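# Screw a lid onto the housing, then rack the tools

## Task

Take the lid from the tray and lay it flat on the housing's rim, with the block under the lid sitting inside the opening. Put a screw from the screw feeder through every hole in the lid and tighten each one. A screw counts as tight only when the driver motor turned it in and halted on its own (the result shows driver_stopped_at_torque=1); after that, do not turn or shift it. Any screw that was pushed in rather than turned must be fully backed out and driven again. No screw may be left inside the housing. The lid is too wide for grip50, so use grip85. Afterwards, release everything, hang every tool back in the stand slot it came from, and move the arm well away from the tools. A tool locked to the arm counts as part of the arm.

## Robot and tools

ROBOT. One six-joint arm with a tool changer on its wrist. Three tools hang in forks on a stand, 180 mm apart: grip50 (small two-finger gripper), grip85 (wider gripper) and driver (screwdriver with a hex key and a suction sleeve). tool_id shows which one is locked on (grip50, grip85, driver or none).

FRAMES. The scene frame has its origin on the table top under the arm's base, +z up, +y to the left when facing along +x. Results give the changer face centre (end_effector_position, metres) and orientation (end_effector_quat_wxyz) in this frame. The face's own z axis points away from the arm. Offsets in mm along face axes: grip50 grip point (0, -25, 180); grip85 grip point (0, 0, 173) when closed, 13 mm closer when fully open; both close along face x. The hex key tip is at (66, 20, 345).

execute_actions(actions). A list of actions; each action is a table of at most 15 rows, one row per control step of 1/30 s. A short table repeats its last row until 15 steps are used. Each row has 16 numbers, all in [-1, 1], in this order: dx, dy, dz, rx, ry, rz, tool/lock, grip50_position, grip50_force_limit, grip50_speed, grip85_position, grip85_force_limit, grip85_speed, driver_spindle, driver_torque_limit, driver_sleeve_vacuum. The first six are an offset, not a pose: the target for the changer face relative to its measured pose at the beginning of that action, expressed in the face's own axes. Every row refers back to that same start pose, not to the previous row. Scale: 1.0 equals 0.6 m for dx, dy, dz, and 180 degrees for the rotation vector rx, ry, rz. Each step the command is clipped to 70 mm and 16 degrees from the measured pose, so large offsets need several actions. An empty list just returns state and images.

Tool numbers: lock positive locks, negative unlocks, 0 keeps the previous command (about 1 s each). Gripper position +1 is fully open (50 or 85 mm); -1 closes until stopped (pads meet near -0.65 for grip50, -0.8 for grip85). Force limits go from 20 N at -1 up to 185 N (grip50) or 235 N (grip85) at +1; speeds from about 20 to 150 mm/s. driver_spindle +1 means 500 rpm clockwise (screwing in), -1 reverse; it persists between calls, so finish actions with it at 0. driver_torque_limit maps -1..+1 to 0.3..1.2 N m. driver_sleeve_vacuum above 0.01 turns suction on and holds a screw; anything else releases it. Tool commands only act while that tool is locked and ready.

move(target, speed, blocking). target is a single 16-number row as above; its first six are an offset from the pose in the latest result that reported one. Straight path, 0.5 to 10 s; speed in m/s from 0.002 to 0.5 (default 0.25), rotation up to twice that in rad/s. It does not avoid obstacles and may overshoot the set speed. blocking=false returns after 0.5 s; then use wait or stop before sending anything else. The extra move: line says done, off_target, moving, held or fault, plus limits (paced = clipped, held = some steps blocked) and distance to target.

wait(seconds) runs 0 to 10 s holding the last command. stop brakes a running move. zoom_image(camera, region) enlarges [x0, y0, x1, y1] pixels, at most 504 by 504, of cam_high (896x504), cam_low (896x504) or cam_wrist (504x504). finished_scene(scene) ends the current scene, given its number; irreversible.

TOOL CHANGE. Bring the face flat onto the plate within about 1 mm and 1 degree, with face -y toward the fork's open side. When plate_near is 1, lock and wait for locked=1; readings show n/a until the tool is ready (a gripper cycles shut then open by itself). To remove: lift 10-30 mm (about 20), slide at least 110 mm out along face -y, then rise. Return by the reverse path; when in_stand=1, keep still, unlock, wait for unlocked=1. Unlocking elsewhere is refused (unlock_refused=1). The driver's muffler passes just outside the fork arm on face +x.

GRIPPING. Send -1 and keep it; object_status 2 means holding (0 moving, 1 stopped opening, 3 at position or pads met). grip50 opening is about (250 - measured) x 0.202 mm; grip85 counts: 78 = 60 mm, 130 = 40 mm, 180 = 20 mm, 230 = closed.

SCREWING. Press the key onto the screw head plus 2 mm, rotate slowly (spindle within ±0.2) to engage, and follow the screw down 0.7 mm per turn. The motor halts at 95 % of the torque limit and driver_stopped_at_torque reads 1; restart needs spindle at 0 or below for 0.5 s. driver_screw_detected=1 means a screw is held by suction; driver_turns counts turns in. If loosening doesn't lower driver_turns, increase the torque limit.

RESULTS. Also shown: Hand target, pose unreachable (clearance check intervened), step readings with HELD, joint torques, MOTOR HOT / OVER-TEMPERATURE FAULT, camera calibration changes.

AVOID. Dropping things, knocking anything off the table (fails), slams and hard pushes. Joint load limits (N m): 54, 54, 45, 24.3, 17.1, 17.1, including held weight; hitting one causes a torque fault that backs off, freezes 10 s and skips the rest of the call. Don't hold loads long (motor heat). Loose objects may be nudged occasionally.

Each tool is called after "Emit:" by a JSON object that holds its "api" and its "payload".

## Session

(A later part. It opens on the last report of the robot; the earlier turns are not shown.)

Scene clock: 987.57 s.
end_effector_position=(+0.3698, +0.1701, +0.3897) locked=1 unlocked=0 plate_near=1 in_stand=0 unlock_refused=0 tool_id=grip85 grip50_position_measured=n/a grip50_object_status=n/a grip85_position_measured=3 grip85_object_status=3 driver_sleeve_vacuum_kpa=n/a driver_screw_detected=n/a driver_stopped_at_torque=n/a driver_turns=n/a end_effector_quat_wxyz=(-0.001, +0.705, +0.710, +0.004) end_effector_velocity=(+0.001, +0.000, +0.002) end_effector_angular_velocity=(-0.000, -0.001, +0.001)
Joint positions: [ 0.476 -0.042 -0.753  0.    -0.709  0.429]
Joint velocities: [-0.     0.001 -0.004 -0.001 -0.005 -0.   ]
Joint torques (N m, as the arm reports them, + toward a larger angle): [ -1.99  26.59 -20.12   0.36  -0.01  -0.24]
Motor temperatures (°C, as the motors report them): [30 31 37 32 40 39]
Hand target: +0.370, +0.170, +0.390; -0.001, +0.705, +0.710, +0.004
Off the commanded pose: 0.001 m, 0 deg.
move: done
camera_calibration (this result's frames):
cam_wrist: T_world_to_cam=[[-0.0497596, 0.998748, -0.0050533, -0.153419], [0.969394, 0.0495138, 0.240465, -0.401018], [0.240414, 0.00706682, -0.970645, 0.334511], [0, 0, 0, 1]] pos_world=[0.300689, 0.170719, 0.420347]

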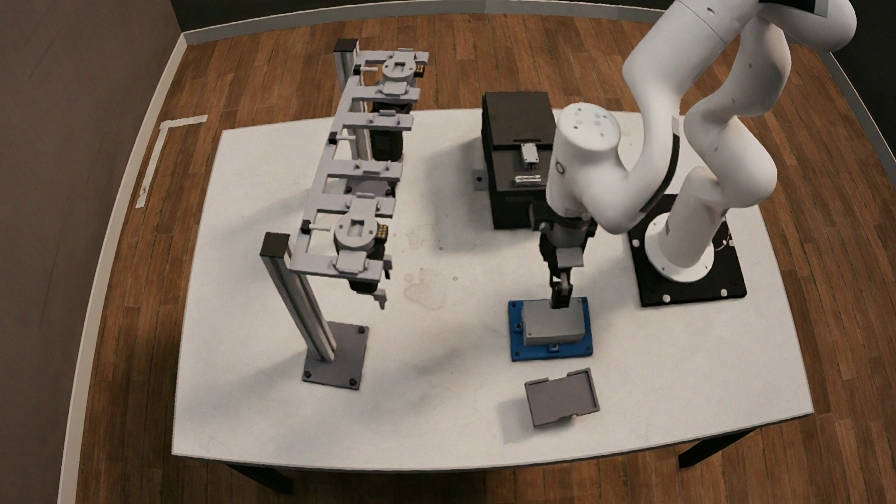

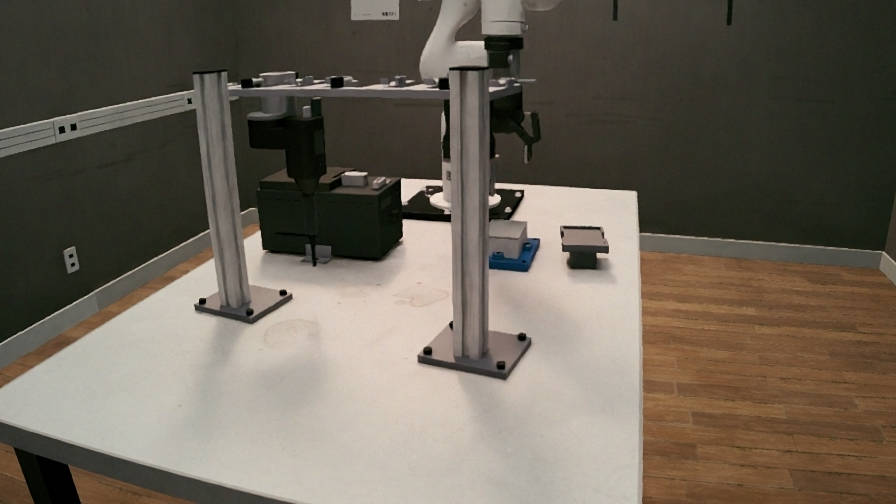

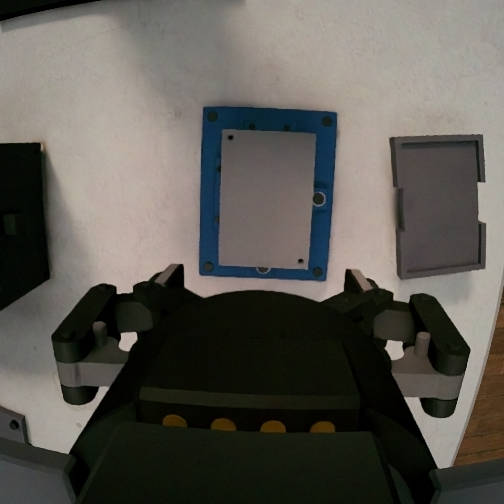

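Emit:
{"api": "move", "payload": {"target": [-0.2608,0.261,-0.0688,0,0,0.0509,0,0,0,0,1,0,0,0,0,0], "speed": 0.3}}

Scene clock: 1004.33 s.
end_effector_position=(+0.5270, +0.0145, +0.4304) locked=1 unlocked=0 plate_near=1 in_stand=0 unlock_refused=0 tool_id=grip85 grip50_position_measured=n/a grip50_object_status=n/a grip85_position_measured=3 grip85_object_status=3 driver_sleeve_vacuum_kpa=n/a driver_screw_detected=n/a driver_stopped_at_torque=n/a driver_turns=n/a end_effector_quat_wxyz=(-0.002, +0.759, +0.651, +0.003) end_effector_velocity=(+0.001, -0.000, +0.000) end_effector_angular_velocity=(+0.000, -0.003, -0.000)
Joint positions: [ 0.072 -0.281 -1.131  0.001 -0.848  0.184]
Joint velocities: [-0.001 -0.002 -0.003 -0.     0.002 -0.001]
Joint torques (N m, as the arm reports them, + toward a larger angle): [ -1.98  43.24 -21.64   0.16  -0.15  -0.25]
Motor temperatures (°C, as the motors report them): [30 31 37 32 40 39]
Hand target: +0.527, +0.014, +0.430; -0.001, +0.759, +0.651, +0.003
Off the commanded pose: 0.000 m, 0 deg.
move: done
camera_calibration (this result's frames):
cam_wrist: T_world_to_cam=[[0.109376, 0.993988, -0.00489104, -0.0738399], [0.965201, -0.10503, 0.239489, -0.550623], [0.237535, -0.0309152, -0.970887, 0.339538], [0, 0, 0, 1]] pos_world=[0.458886, 0.0260609, 0.46116]

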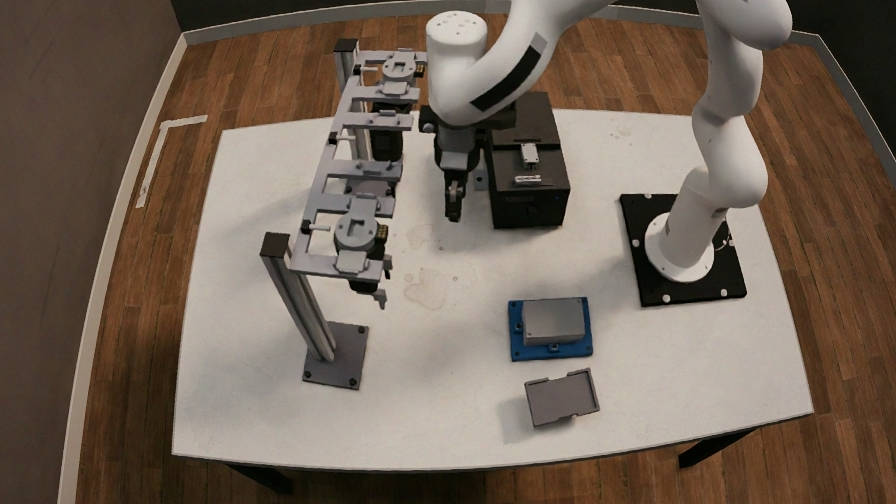

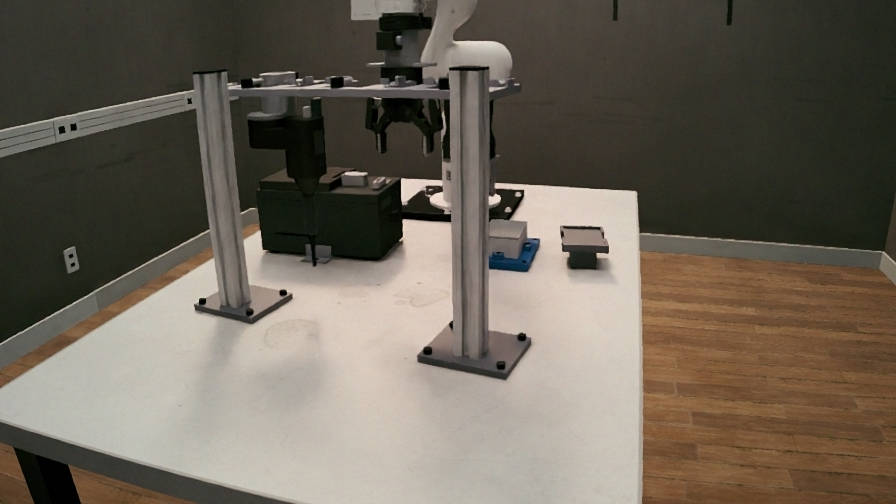

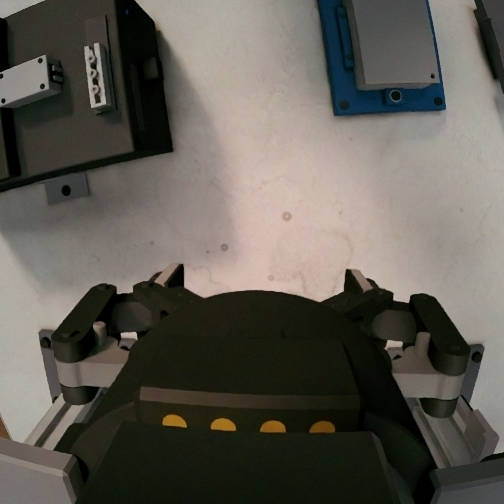

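Emit:
{"api": "execute_actions", "payload": {"actions": []}}

Scene clock: 1039.23 s.
end_effector_position=(+0.5273, +0.0142, +0.4305) locked=1 unlocked=0 plate_near=1 in_stand=0 unlock_refused=0 tool_id=grip85 grip50_position_measured=n/a grip50_object_status=n/a grip85_position_measured=3 grip85_object_status=3 driver_sleeve_vacuum_kpa=n/a driver_screw_detected=n/a driver_stopped_at_torque=n/a driver_turns=n/a end_effector_quat_wxyz=(-0.001, +0.759, +0.651, +0.003) end_effector_velocity=(-0.000, -0.000, -0.001) end_effector_angular_velocity=(-0.000, +0.001, -0.000)
Joint positions: [ 0.071 -0.281 -1.132  0.001 -0.848  0.184]
Joint velocities: [-0.    -0.001  0.     0.    -0.    -0.   ]
Joint torques (N m, as the arm reports them, + toward a larger angle): [ -1.17  41.5  -21.99   0.26  -0.08  -0.29]
Motor temperatures (°C, as the motors report them): [30 31 38 32 39 39]
Hand target: +0.527, +0.014, +0.430; -0.001, +0.759, +0.651, +0.003
Off the commanded pose: 0.000 m, 0 deg.
camera_calibration (this result's frames):
cam_wrist: T_world_to_cam=[[0.109734, 0.993949, -0.00485084, -0.0738421], [0.965055, -0.105374, 0.239926, -0.551018], [0.237963, -0.0310095, -0.970779, 0.339248], [0, 0, 0, 1]] pos_world=[0.459138, 0.0258524, 0.46118]

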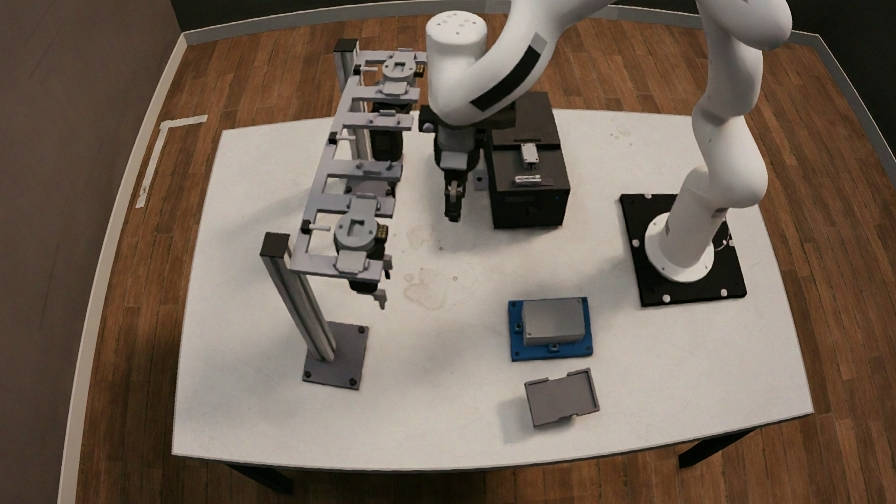

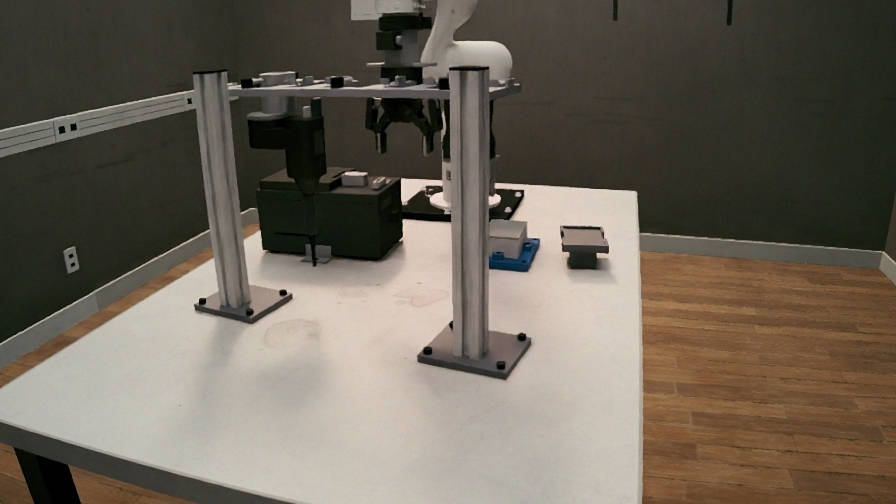

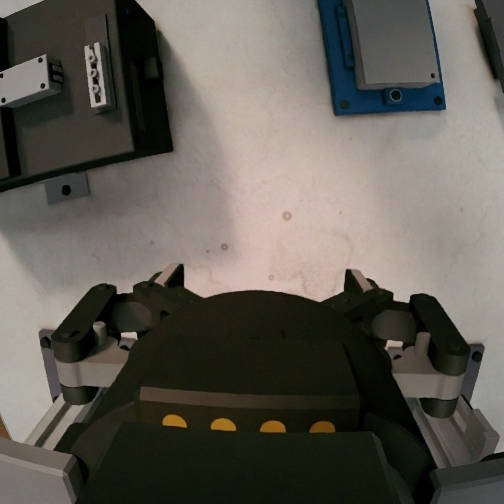

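Emit:
{"api": "move", "payload": {"target": [0.0007,0.21,0,0,0,0,0,0,0,0,1,0,0,0,0,0], "speed": 0.08}}

Emit:
{"api": "move", "payload": {"target": [0,0,0.029,0,0,0,0,0,0,0,1,0,0,0,0,0], "speed": 0.02}}

Scene clock: 1048.30 s.
end_effector_position=(+0.6517, -0.0047, +0.4307) locked=1 unlocked=0 plate_near=1 in_stand=0 unlock_refused=0 tool_id=grip85 grip50_position_measured=n/a grip50_object_status=n/a grip85_position_measured=3 grip85_object_status=3 driver_sleeve_vacuum_kpa=n/a driver_screw_detected=n/a driver_stopped_at_torque=n/a driver_turns=n/a end_effector_quat_wxyz=(-0.002, +0.759, +0.651, +0.003) end_effector_velocity=(+0.001, -0.000, +0.001) end_effector_angular_velocity=(+0.000, -0.003, +0.000)
Joint positions: [ 0.036 -0.586 -1.553  0.001 -0.965  0.149]
Joint velocities: [-0.    -0.002 -0.004  0.     0.001 -0.001]
Joint torques (N m, as the arm reports them, + toward a larger angle): [ -1.9   58.84 -22.39   0.22  -0.06  -0.32]
Motor temperatures (°C, as the motors report them): [30 31 38 32 39 39]
Hand target: +0.652, -0.005, +0.431; -0.001, +0.759, +0.651, +0.004
Off the commanded pose: 0.000 m, 0 deg.
move: done
camera_calibration (this result's frames):
cam_wrist: T_world_to_cam=[[0.109555, 0.993969, -0.00478605, -0.0686073], [0.965095, -0.105217, 0.239836, -0.67314], [0.237886, -0.0308942, -0.970802, 0.309337], [0, 0, 0, 1]] pos_world=[0.583573, 0.00692424, 0.46142]

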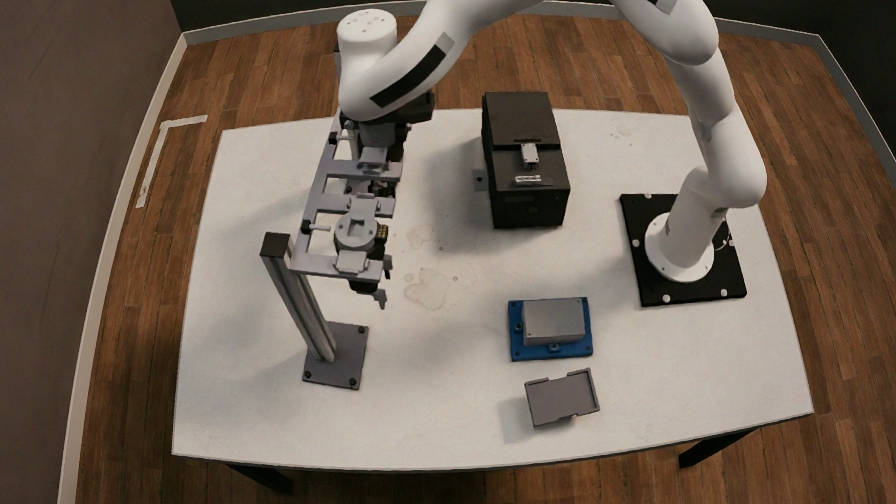

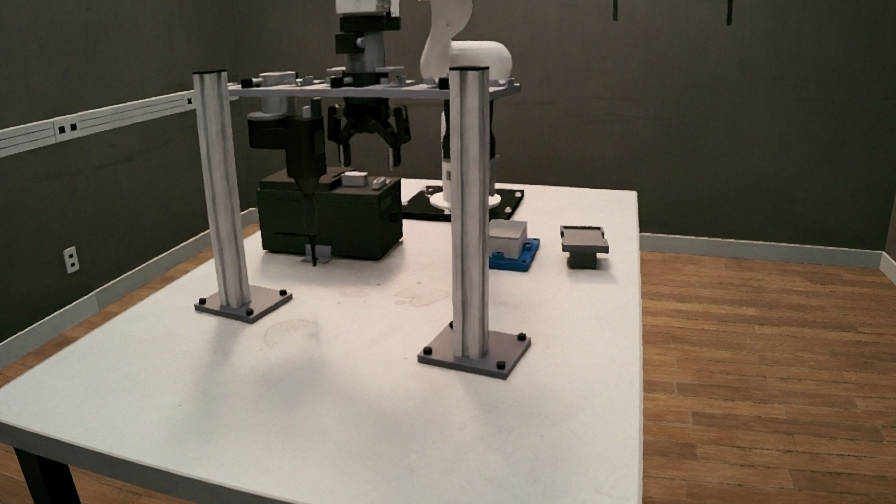

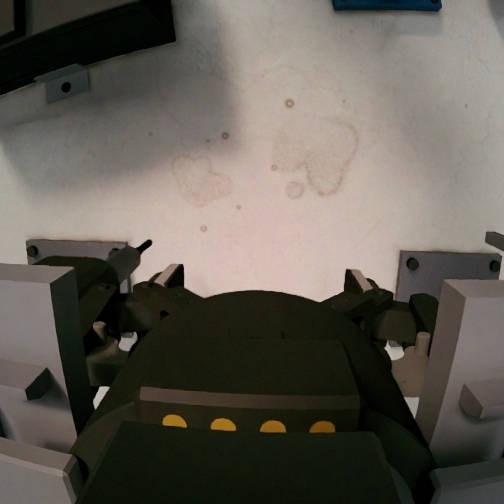

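Scene clock: 1049.43 s.
end_effector_position=(+0.6518, -0.0046, +0.4134) locked=1 unlocked=0 plate_near=1 in_stand=1 unlock_refused=0 tool_id=grip85 grip50_position_measured=n/a grip50_object_status=n/a grip85_position_measured=3 grip85_object_status=3 driver_sleeve_vacuum_kpa=n/a driver_screw_detected=n/a driver_stopped_at_torque=n/a driver_turns=n/a end_effector_quat_wxyz=(-0.002, +0.759, +0.651, +0.003) end_effector_velocity=(+0.001, -0.000, +0.001) end_effector_angular_velocity=(+0.000, -0.004, -0.001)
Joint positions: [ 0.036 -0.599 -1.533  0.001 -0.931  0.149]
Joint velocities: [-0.     0.    -0.001  0.     0.003  0.   ]
Joint torques (N m, as the arm reports them, + toward a larger angle): [ -1.08  59.64 -21.83   0.1    0.03  -0.15]
Motor temperatures (°C, as the motors report them): [30 31 38 32 39 39]
Hand target: +0.652, -0.005, +0.413; -0.002, +0.759, +0.651, +0.003
Off the commanded pose: 0.000 m, 0 deg.
move: done
camera_calibration (this result's frames):
cam_wrist: T_world_to_cam=[[0.109601, 0.993964, -0.0048174, -0.0688012], [0.965088, -0.105254, 0.239849, -0.669018], [0.237894, -0.0309367, -0.970798, 0.292499], [0, 0, 0, 1]] pos_world=[0.583618, 0.00701814, 0.444089]

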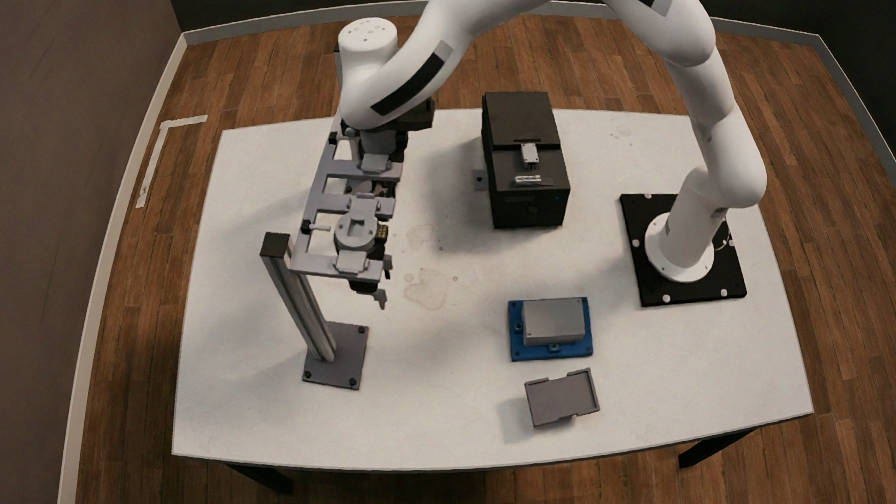

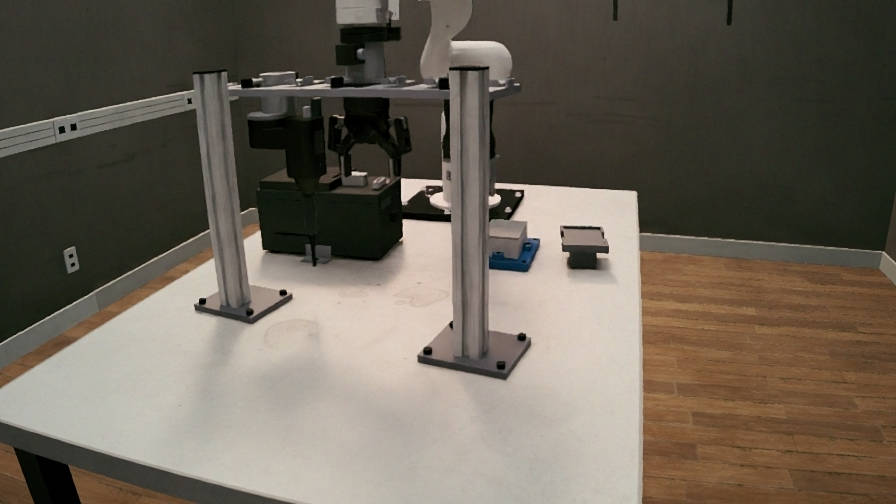

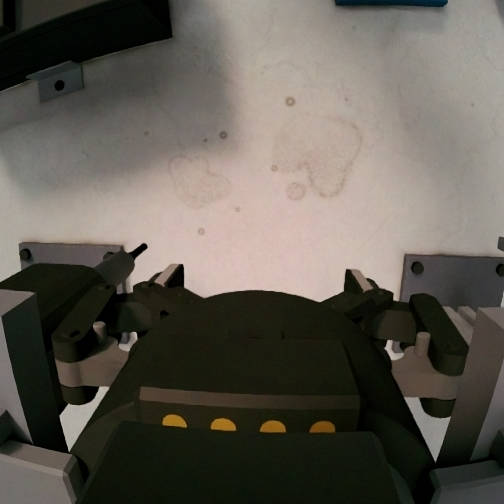

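Emit:
{"api": "execute_actions", "payload": {"actions": [[[0,0,0.0025,0,0,0,0,0,0,0,1,0,0,0,0,0]],[[0,0,0,0,0,0,-1,0,0,0,1,0,0,0,0,0]],[[0,0,0,0,0,0,-1,0,0,0,1,0,0,0,0,0]],[[0,0,0,0,0,0,-1,0,0,0,1,0,0,0,0,0]]]}}

Scene clock: 1056.87 s.
end_effector_position=(+0.6518, -0.0046, +0.4121) locked=0 unlocked=1 plate_near=1 in_stand=1 unlock_refused=0 tool_id=none grip50_position_measured=n/a grip50_object_status=n/a grip85_position_measured=n/a grip85_object_status=n/a driver_sleeve_vacuum_kpa=n/a driver_screw_detected=n/a driver_stopped_at_torque=n/a driver_turns=n/a end_effector_quat_wxyz=(-0.001, +0.759, +0.651, +0.004) end_effector_velocity=(-0.000, -0.000, -0.000) end_effector_angular_velocity=(-0.000, +0.001, +0.001)
Joint positions: [ 0.036 -0.6   -1.532  0.001 -0.929  0.149]
Joint velocities: [-0.    -0.     0.001 -0.    -0.001 -0.001]
Joint torques (N m, as the arm reports them, + toward a larger angle): [ -1.56  47.57 -17.32   0.51  -0.03  -0.21]
Motor temperatures (°C, as the motors report them): [30 31 38 32 39 39]
Hand target: +0.652, -0.005, +0.412; -0.001, +0.759, +0.651, +0.004
Off the commanded pose: 0.000 m, 0 deg.
Step readings (end_effector_position; steps 1 to 15: 1st action; 16 to 30: 2nd action; 31 to 45: 3rd action; 46 to 60: 4th action):
0: (+0.6518, -0.0046, +0.4133)
1: (+0.6518, -0.0046, +0.4133)
2: (+0.6518, -0.0046, +0.4132)
4: (+0.6518, -0.0046, +0.4124)
8: (+0.6518, -0.0046, +0.4122)
15: (+0.6518, -0.0046, +0.4122)
16: (+0.6517, -0.0046, +0.4119)
17: (+0.6517, -0.0046, +0.4119)
19: (+0.6517, -0.0046, +0.4120)
23: (+0.6518, -0.0045, +0.4119)
30: (+0.6518, -0.0046, +0.4121)
31: (+0.6518, -0.0046, +0.4121)
32: (+0.6518, -0.0046, +0.4121)
34: (+0.6518, -0.0046, +0.4121)
38: (+0.6518, -0.0046, +0.4121)
45: (+0.6518, -0.0046, +0.4121)
46: (+0.6518, -0.0046, +0.4121)
47: (+0.6518, -0.0046, +0.4121)
49: (+0.6518, -0.0046, +0.4121)
53: (+0.6518, -0.0046, +0.4121)
60: end_effector_position above
camera_calibration (this result's frames):
cam_wrist: T_world_to_cam=[[0.109677, 0.993956, -0.00476988, -0.0688686], [0.965007, -0.10533, 0.240139, -0.668823], [0.238185, -0.0309407, -0.970727, 0.290999], [0, 0, 0, 1]] pos_world=[0.583661, 0.00700858, 0.442763]

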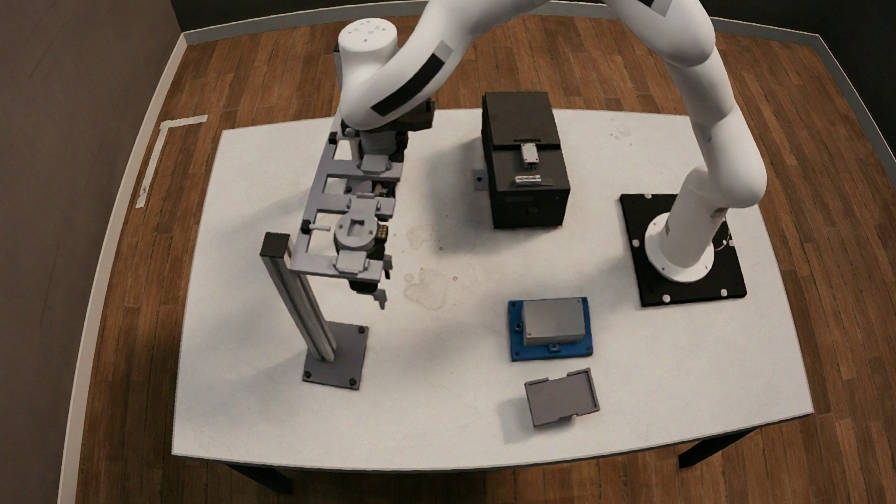

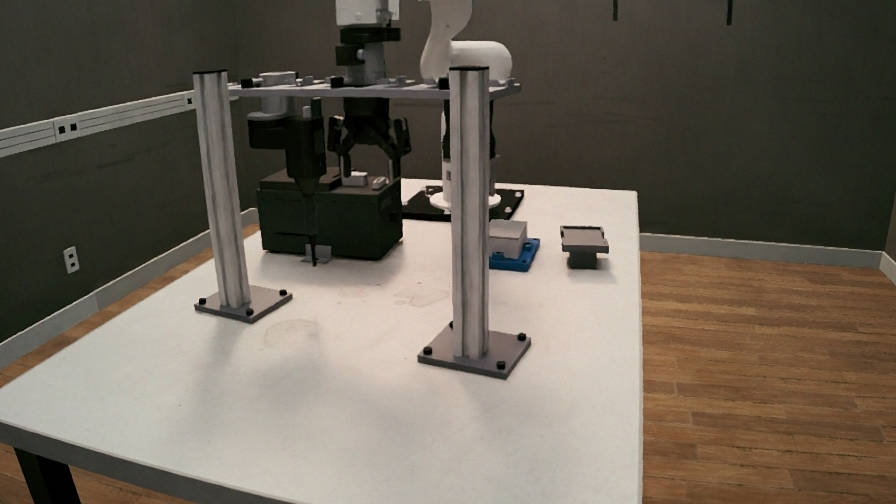

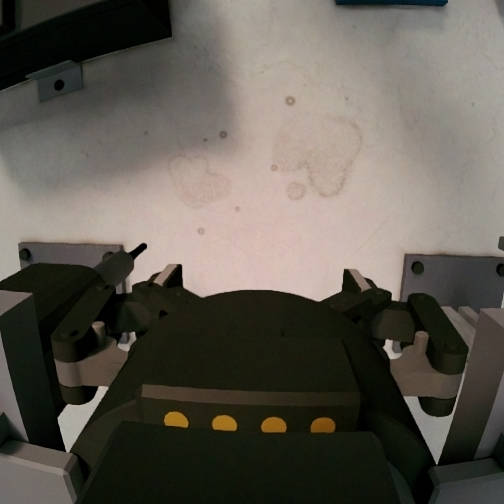

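Emit:
{"api": "move", "payload": {"target": [0,0,-0.075,0,0,0,0,0,0,0,0,0,0,0,0,0], "speed": 0.05}}

Emit:
{"api": "move", "payload": {"target": [-0.3,0,0,0,0,0,0,0,0,0,0,0,0,0,0,0], "speed": 0.12}}

Scene clock: 1064.07 s.
end_effector_position=(+0.6517, -0.0048, +0.4569) locked=0 unlocked=1 plate_near=0 in_stand=0 unlock_refused=0 tool_id=none grip50_position_measured=n/a grip50_object_status=n/a grip85_position_measured=n/a grip85_object_status=n/a driver_sleeve_vacuum_kpa=n/a driver_screw_detected=n/a driver_stopped_at_torque=n/a driver_turns=n/a end_effector_quat_wxyz=(-0.002, +0.759, +0.651, +0.004) end_effector_velocity=(-0.000, -0.000, +0.001) end_effector_angular_velocity=(-0.001, +0.001, +0.000)
Joint positions: [ 0.036 -0.569 -1.588  0.001 -1.016  0.149]
Joint velocities: [-0.    -0.    -0.001 -0.001 -0.002  0.   ]
Joint torques (N m, as the arm reports them, + toward a larger angle): [ -1.26  47.9  -17.79   0.48   0.01  -0.25]
Motor temperatures (°C, as the motors report them): [30 31 38 32 39 39]
Hand target: +0.652, -0.005, +0.457; -0.001, +0.759, +0.651, +0.004
Off the commanded pose: 0.000 m, 0 deg.
move: done
camera_calibration (this result's frames):
cam_wrist: T_world_to_cam=[[0.109551, 0.99397, -0.00471029, -0.068352], [0.965065, -0.105228, 0.23995, -0.679427], [0.238008, -0.0308326, -0.970774, 0.334687], [0, 0, 0, 1]] pos_world=[0.583522, 0.00676411, 0.487613]

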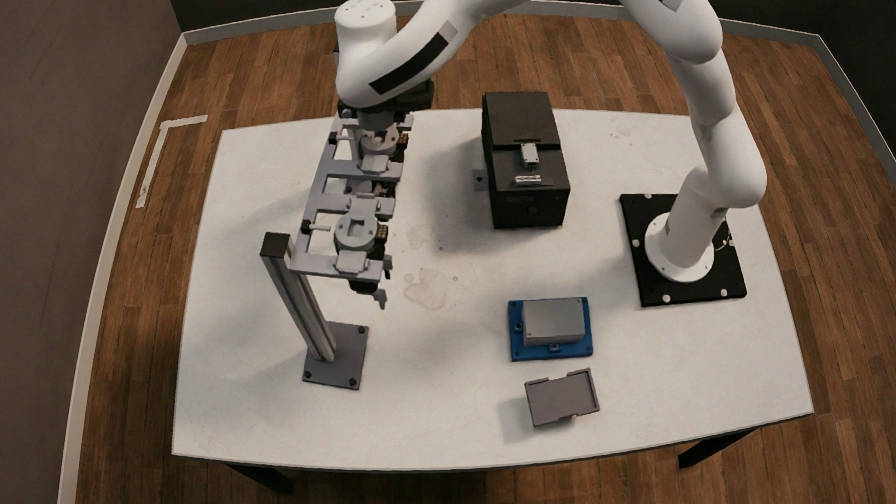

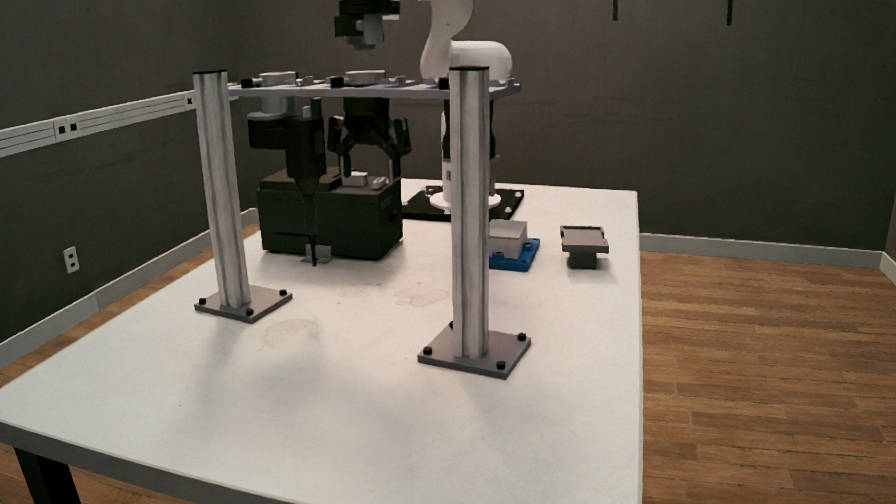

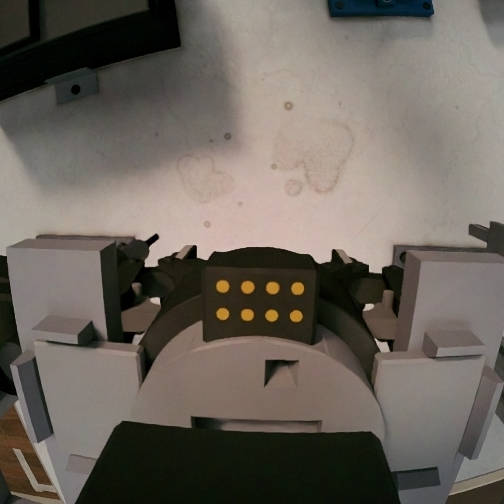

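Scene clock: 1065.97 s.
end_effector_position=(+0.6241, -0.1825, +0.4559) locked=0 unlocked=1 plate_near=0 in_stand=0 unlock_refused=0 tool_id=none grip50_position_measured=n/a grip50_object_status=n/a grip85_position_measured=n/a grip85_object_status=n/a driver_sleeve_vacuum_kpa=n/a driver_screw_detected=n/a driver_stopped_at_torque=n/a driver_turns=n/a end_effector_quat_wxyz=(-0.001, +0.759, +0.651, +0.004) end_effector_velocity=(-0.000, -0.001, -0.000) end_effector_angular_velocity=(-0.000, +0.001, +0.000)
Joint positions: [-0.241 -0.563 -1.579  0.002 -1.013 -0.129]
Joint velocities: [-0.001 -0.    -0.001 -0.001 -0.001 -0.001]
Joint torques (N m, as the arm reports them, + toward a larger angle): [ -2.56  47.43 -18.01   0.52  -0.01  -0.19]
Motor temperatures (°C, as the motors report them): [30 31 38 32 39 39]
Hand target: +0.624, -0.183, +0.456; -0.001, +0.759, +0.651, +0.004
Off the commanded pose: 0.000 m, 0 deg.
move: done
camera_calibration (this result's frames):
cam_wrist: T_world_to_cam=[[0.109385, 0.993986, -0.00510141, 0.111569], [0.965001, -0.104962, 0.240324, -0.671344], [0.238344, -0.0312107, -0.970679, 0.334455], [0, 0, 0, 1]] pos_world=[0.555928, -0.170924, 0.486558]

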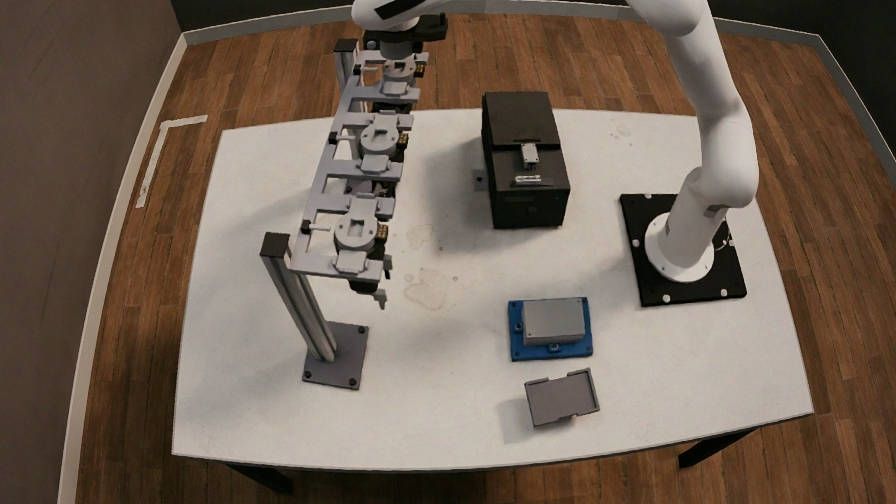

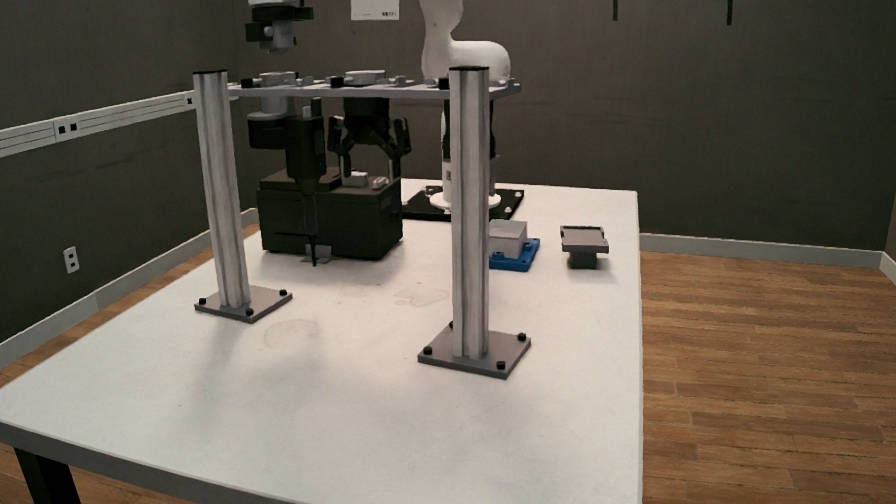

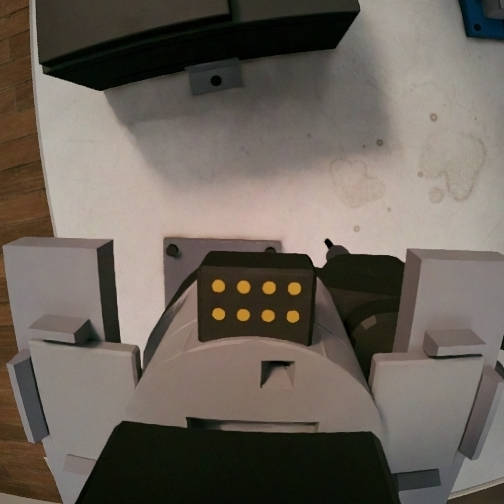

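Emit:
{"api": "move", "payload": {"target": [-0.0007,0.0003,0.045,0,0,0,0,0,0,0,0,0,0,0,0,0], "speed": 0.05}}

Scene clock: 1078.57 s.
end_effector_position=(+0.6243, -0.1828, +0.4290) locked=0 unlocked=1 plate_near=0 in_stand=0 unlock_refused=0 tool_id=none grip50_position_measured=n/a grip50_object_status=n/a grip85_position_measured=n/a grip85_object_status=n/a driver_sleeve_vacuum_kpa=n/a driver_screw_detected=n/a driver_stopped_at_torque=n/a driver_turns=n/a end_effector_quat_wxyz=(-0.001, +0.759, +0.651, +0.004) end_effector_velocity=(+0.000, +0.001, -0.001) end_effector_angular_velocity=(-0.000, +0.000, +0.001)
Joint positions: [-0.242 -0.581 -1.545  0.002 -0.961 -0.13 ]
Joint velocities: [ 0.001 -0.     0.001 -0.     0.001  0.   ]
Joint torques (N m, as the arm reports them, + toward a larger angle): [ -1.18  46.98 -17.8    0.44   0.    -0.2 ]
Motor temperatures (°C, as the motors report them): [30 31 38 32 39 39]
Hand target: +0.624, -0.183, +0.429; -0.001, +0.759, +0.651, +0.004
Off the commanded pose: 0.000 m, 0 deg.
move: done
camera_calibration (this result's frames):
cam_wrist: T_world_to_cam=[[0.109463, 0.993977, -0.00517784, 0.111702], [0.964955, -0.105014, 0.240485, -0.66517], [0.238493, -0.0313205, -0.970639, 0.308206], [0, 0, 0, 1]] pos_world=[0.556127, -0.171228, 0.459698]

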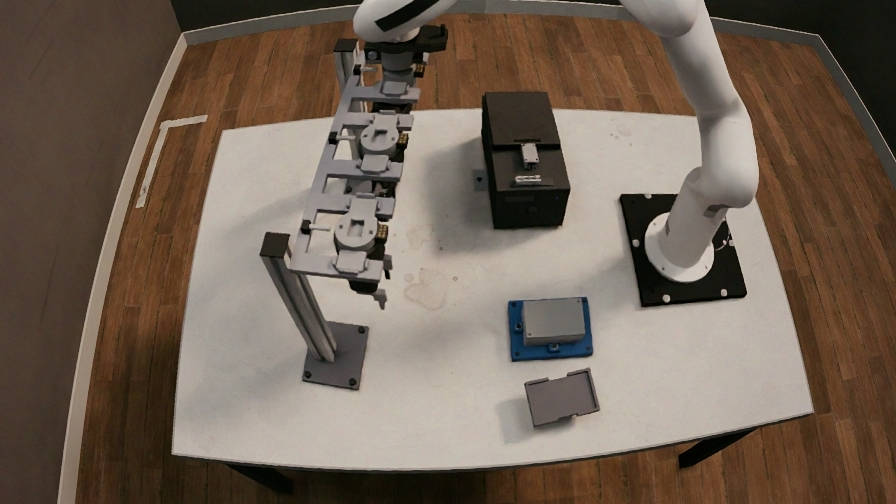

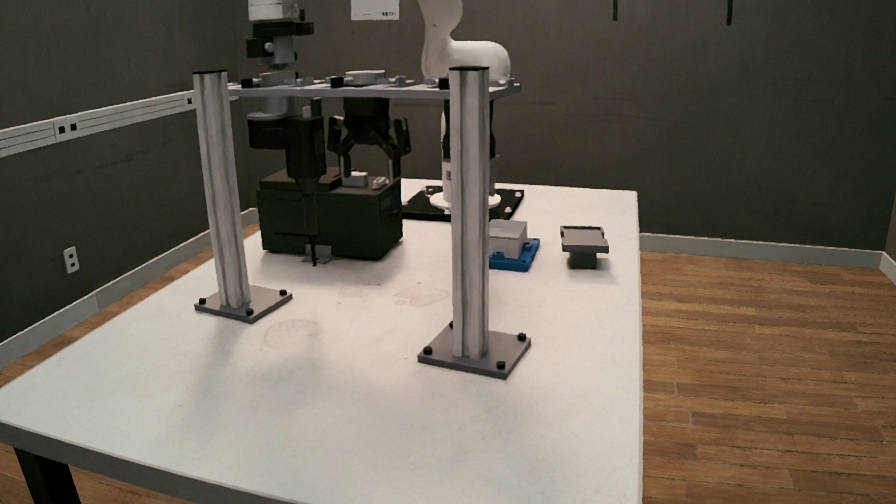

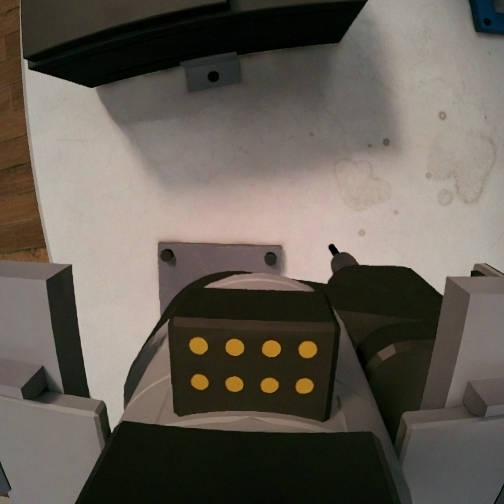

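Emit:
{"api": "move", "payload": {"target": [-0.0004,0,0.028,0,0,0,0,0,0,0,0,0,0,0,0,0], "speed": 0.01}}

Scene clock: 1095.57 s.
end_effector_position=(+0.6242, -0.1830, +0.4124) locked=0 unlocked=1 plate_near=1 in_stand=1 unlock_refused=0 tool_id=none grip50_position_measured=n/a grip50_object_status=n/a grip85_position_measured=n/a grip85_object_status=n/a driver_sleeve_vacuum_kpa=n/a driver_screw_detected=n/a driver_stopped_at_torque=n/a driver_turns=n/a end_effector_quat_wxyz=(-0.001, +0.759, +0.651, +0.003) end_effector_velocity=(+0.000, -0.000, -0.001) end_effector_angular_velocity=(-0.000, -0.002, -0.000)
Joint positions: [-0.242 -0.594 -1.526  0.002 -0.929 -0.13 ]
Joint velocities: [ 0.    -0.001  0.002  0.     0.004 -0.   ]
Joint torques (N m, as the arm reports them, + toward a larger angle): [ -0.91  46.79 -17.2    0.53   0.71  -0.33]
Motor temperatures (°C, as the motors report them): [30 31 38 32 39 39]
Hand target: +0.624, -0.183, +0.412; -0.001, +0.759, +0.651, +0.004
Off the commanded pose: 0.000 m, 0 deg.
move: done
camera_calibration (this result's frames):
cam_wrist: T_world_to_cam=[[0.109554, 0.993967, -0.00517891, 0.111736], [0.96502, -0.105112, 0.240183, -0.66104], [0.23819, -0.0313108, -0.970714, 0.292257], [0, 0, 0, 1]] pos_world=[0.556063, -0.171394, 0.443047]

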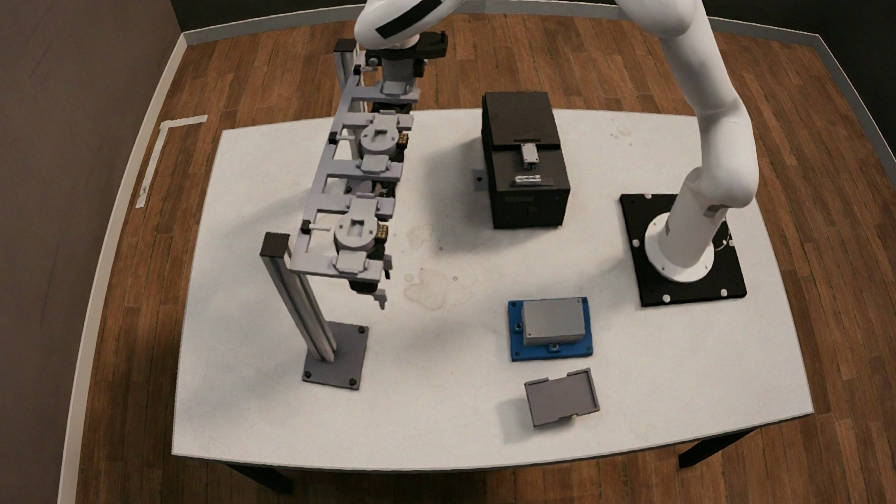

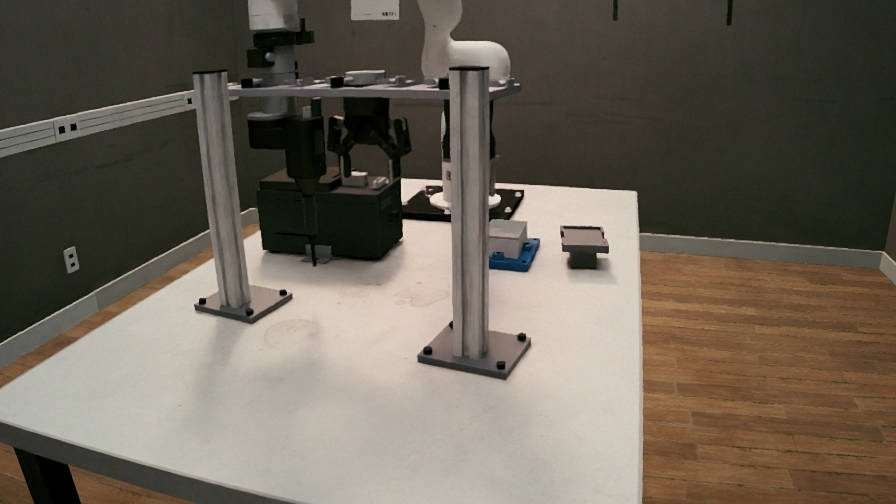

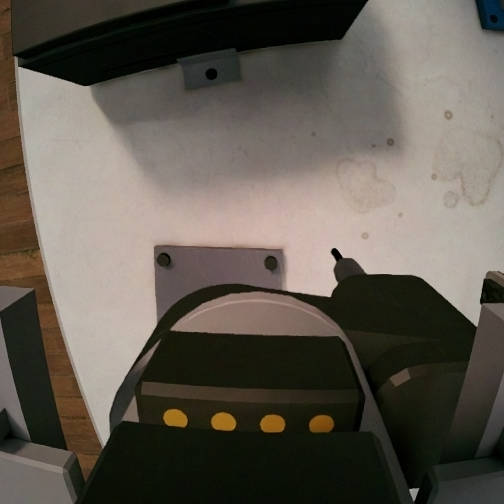

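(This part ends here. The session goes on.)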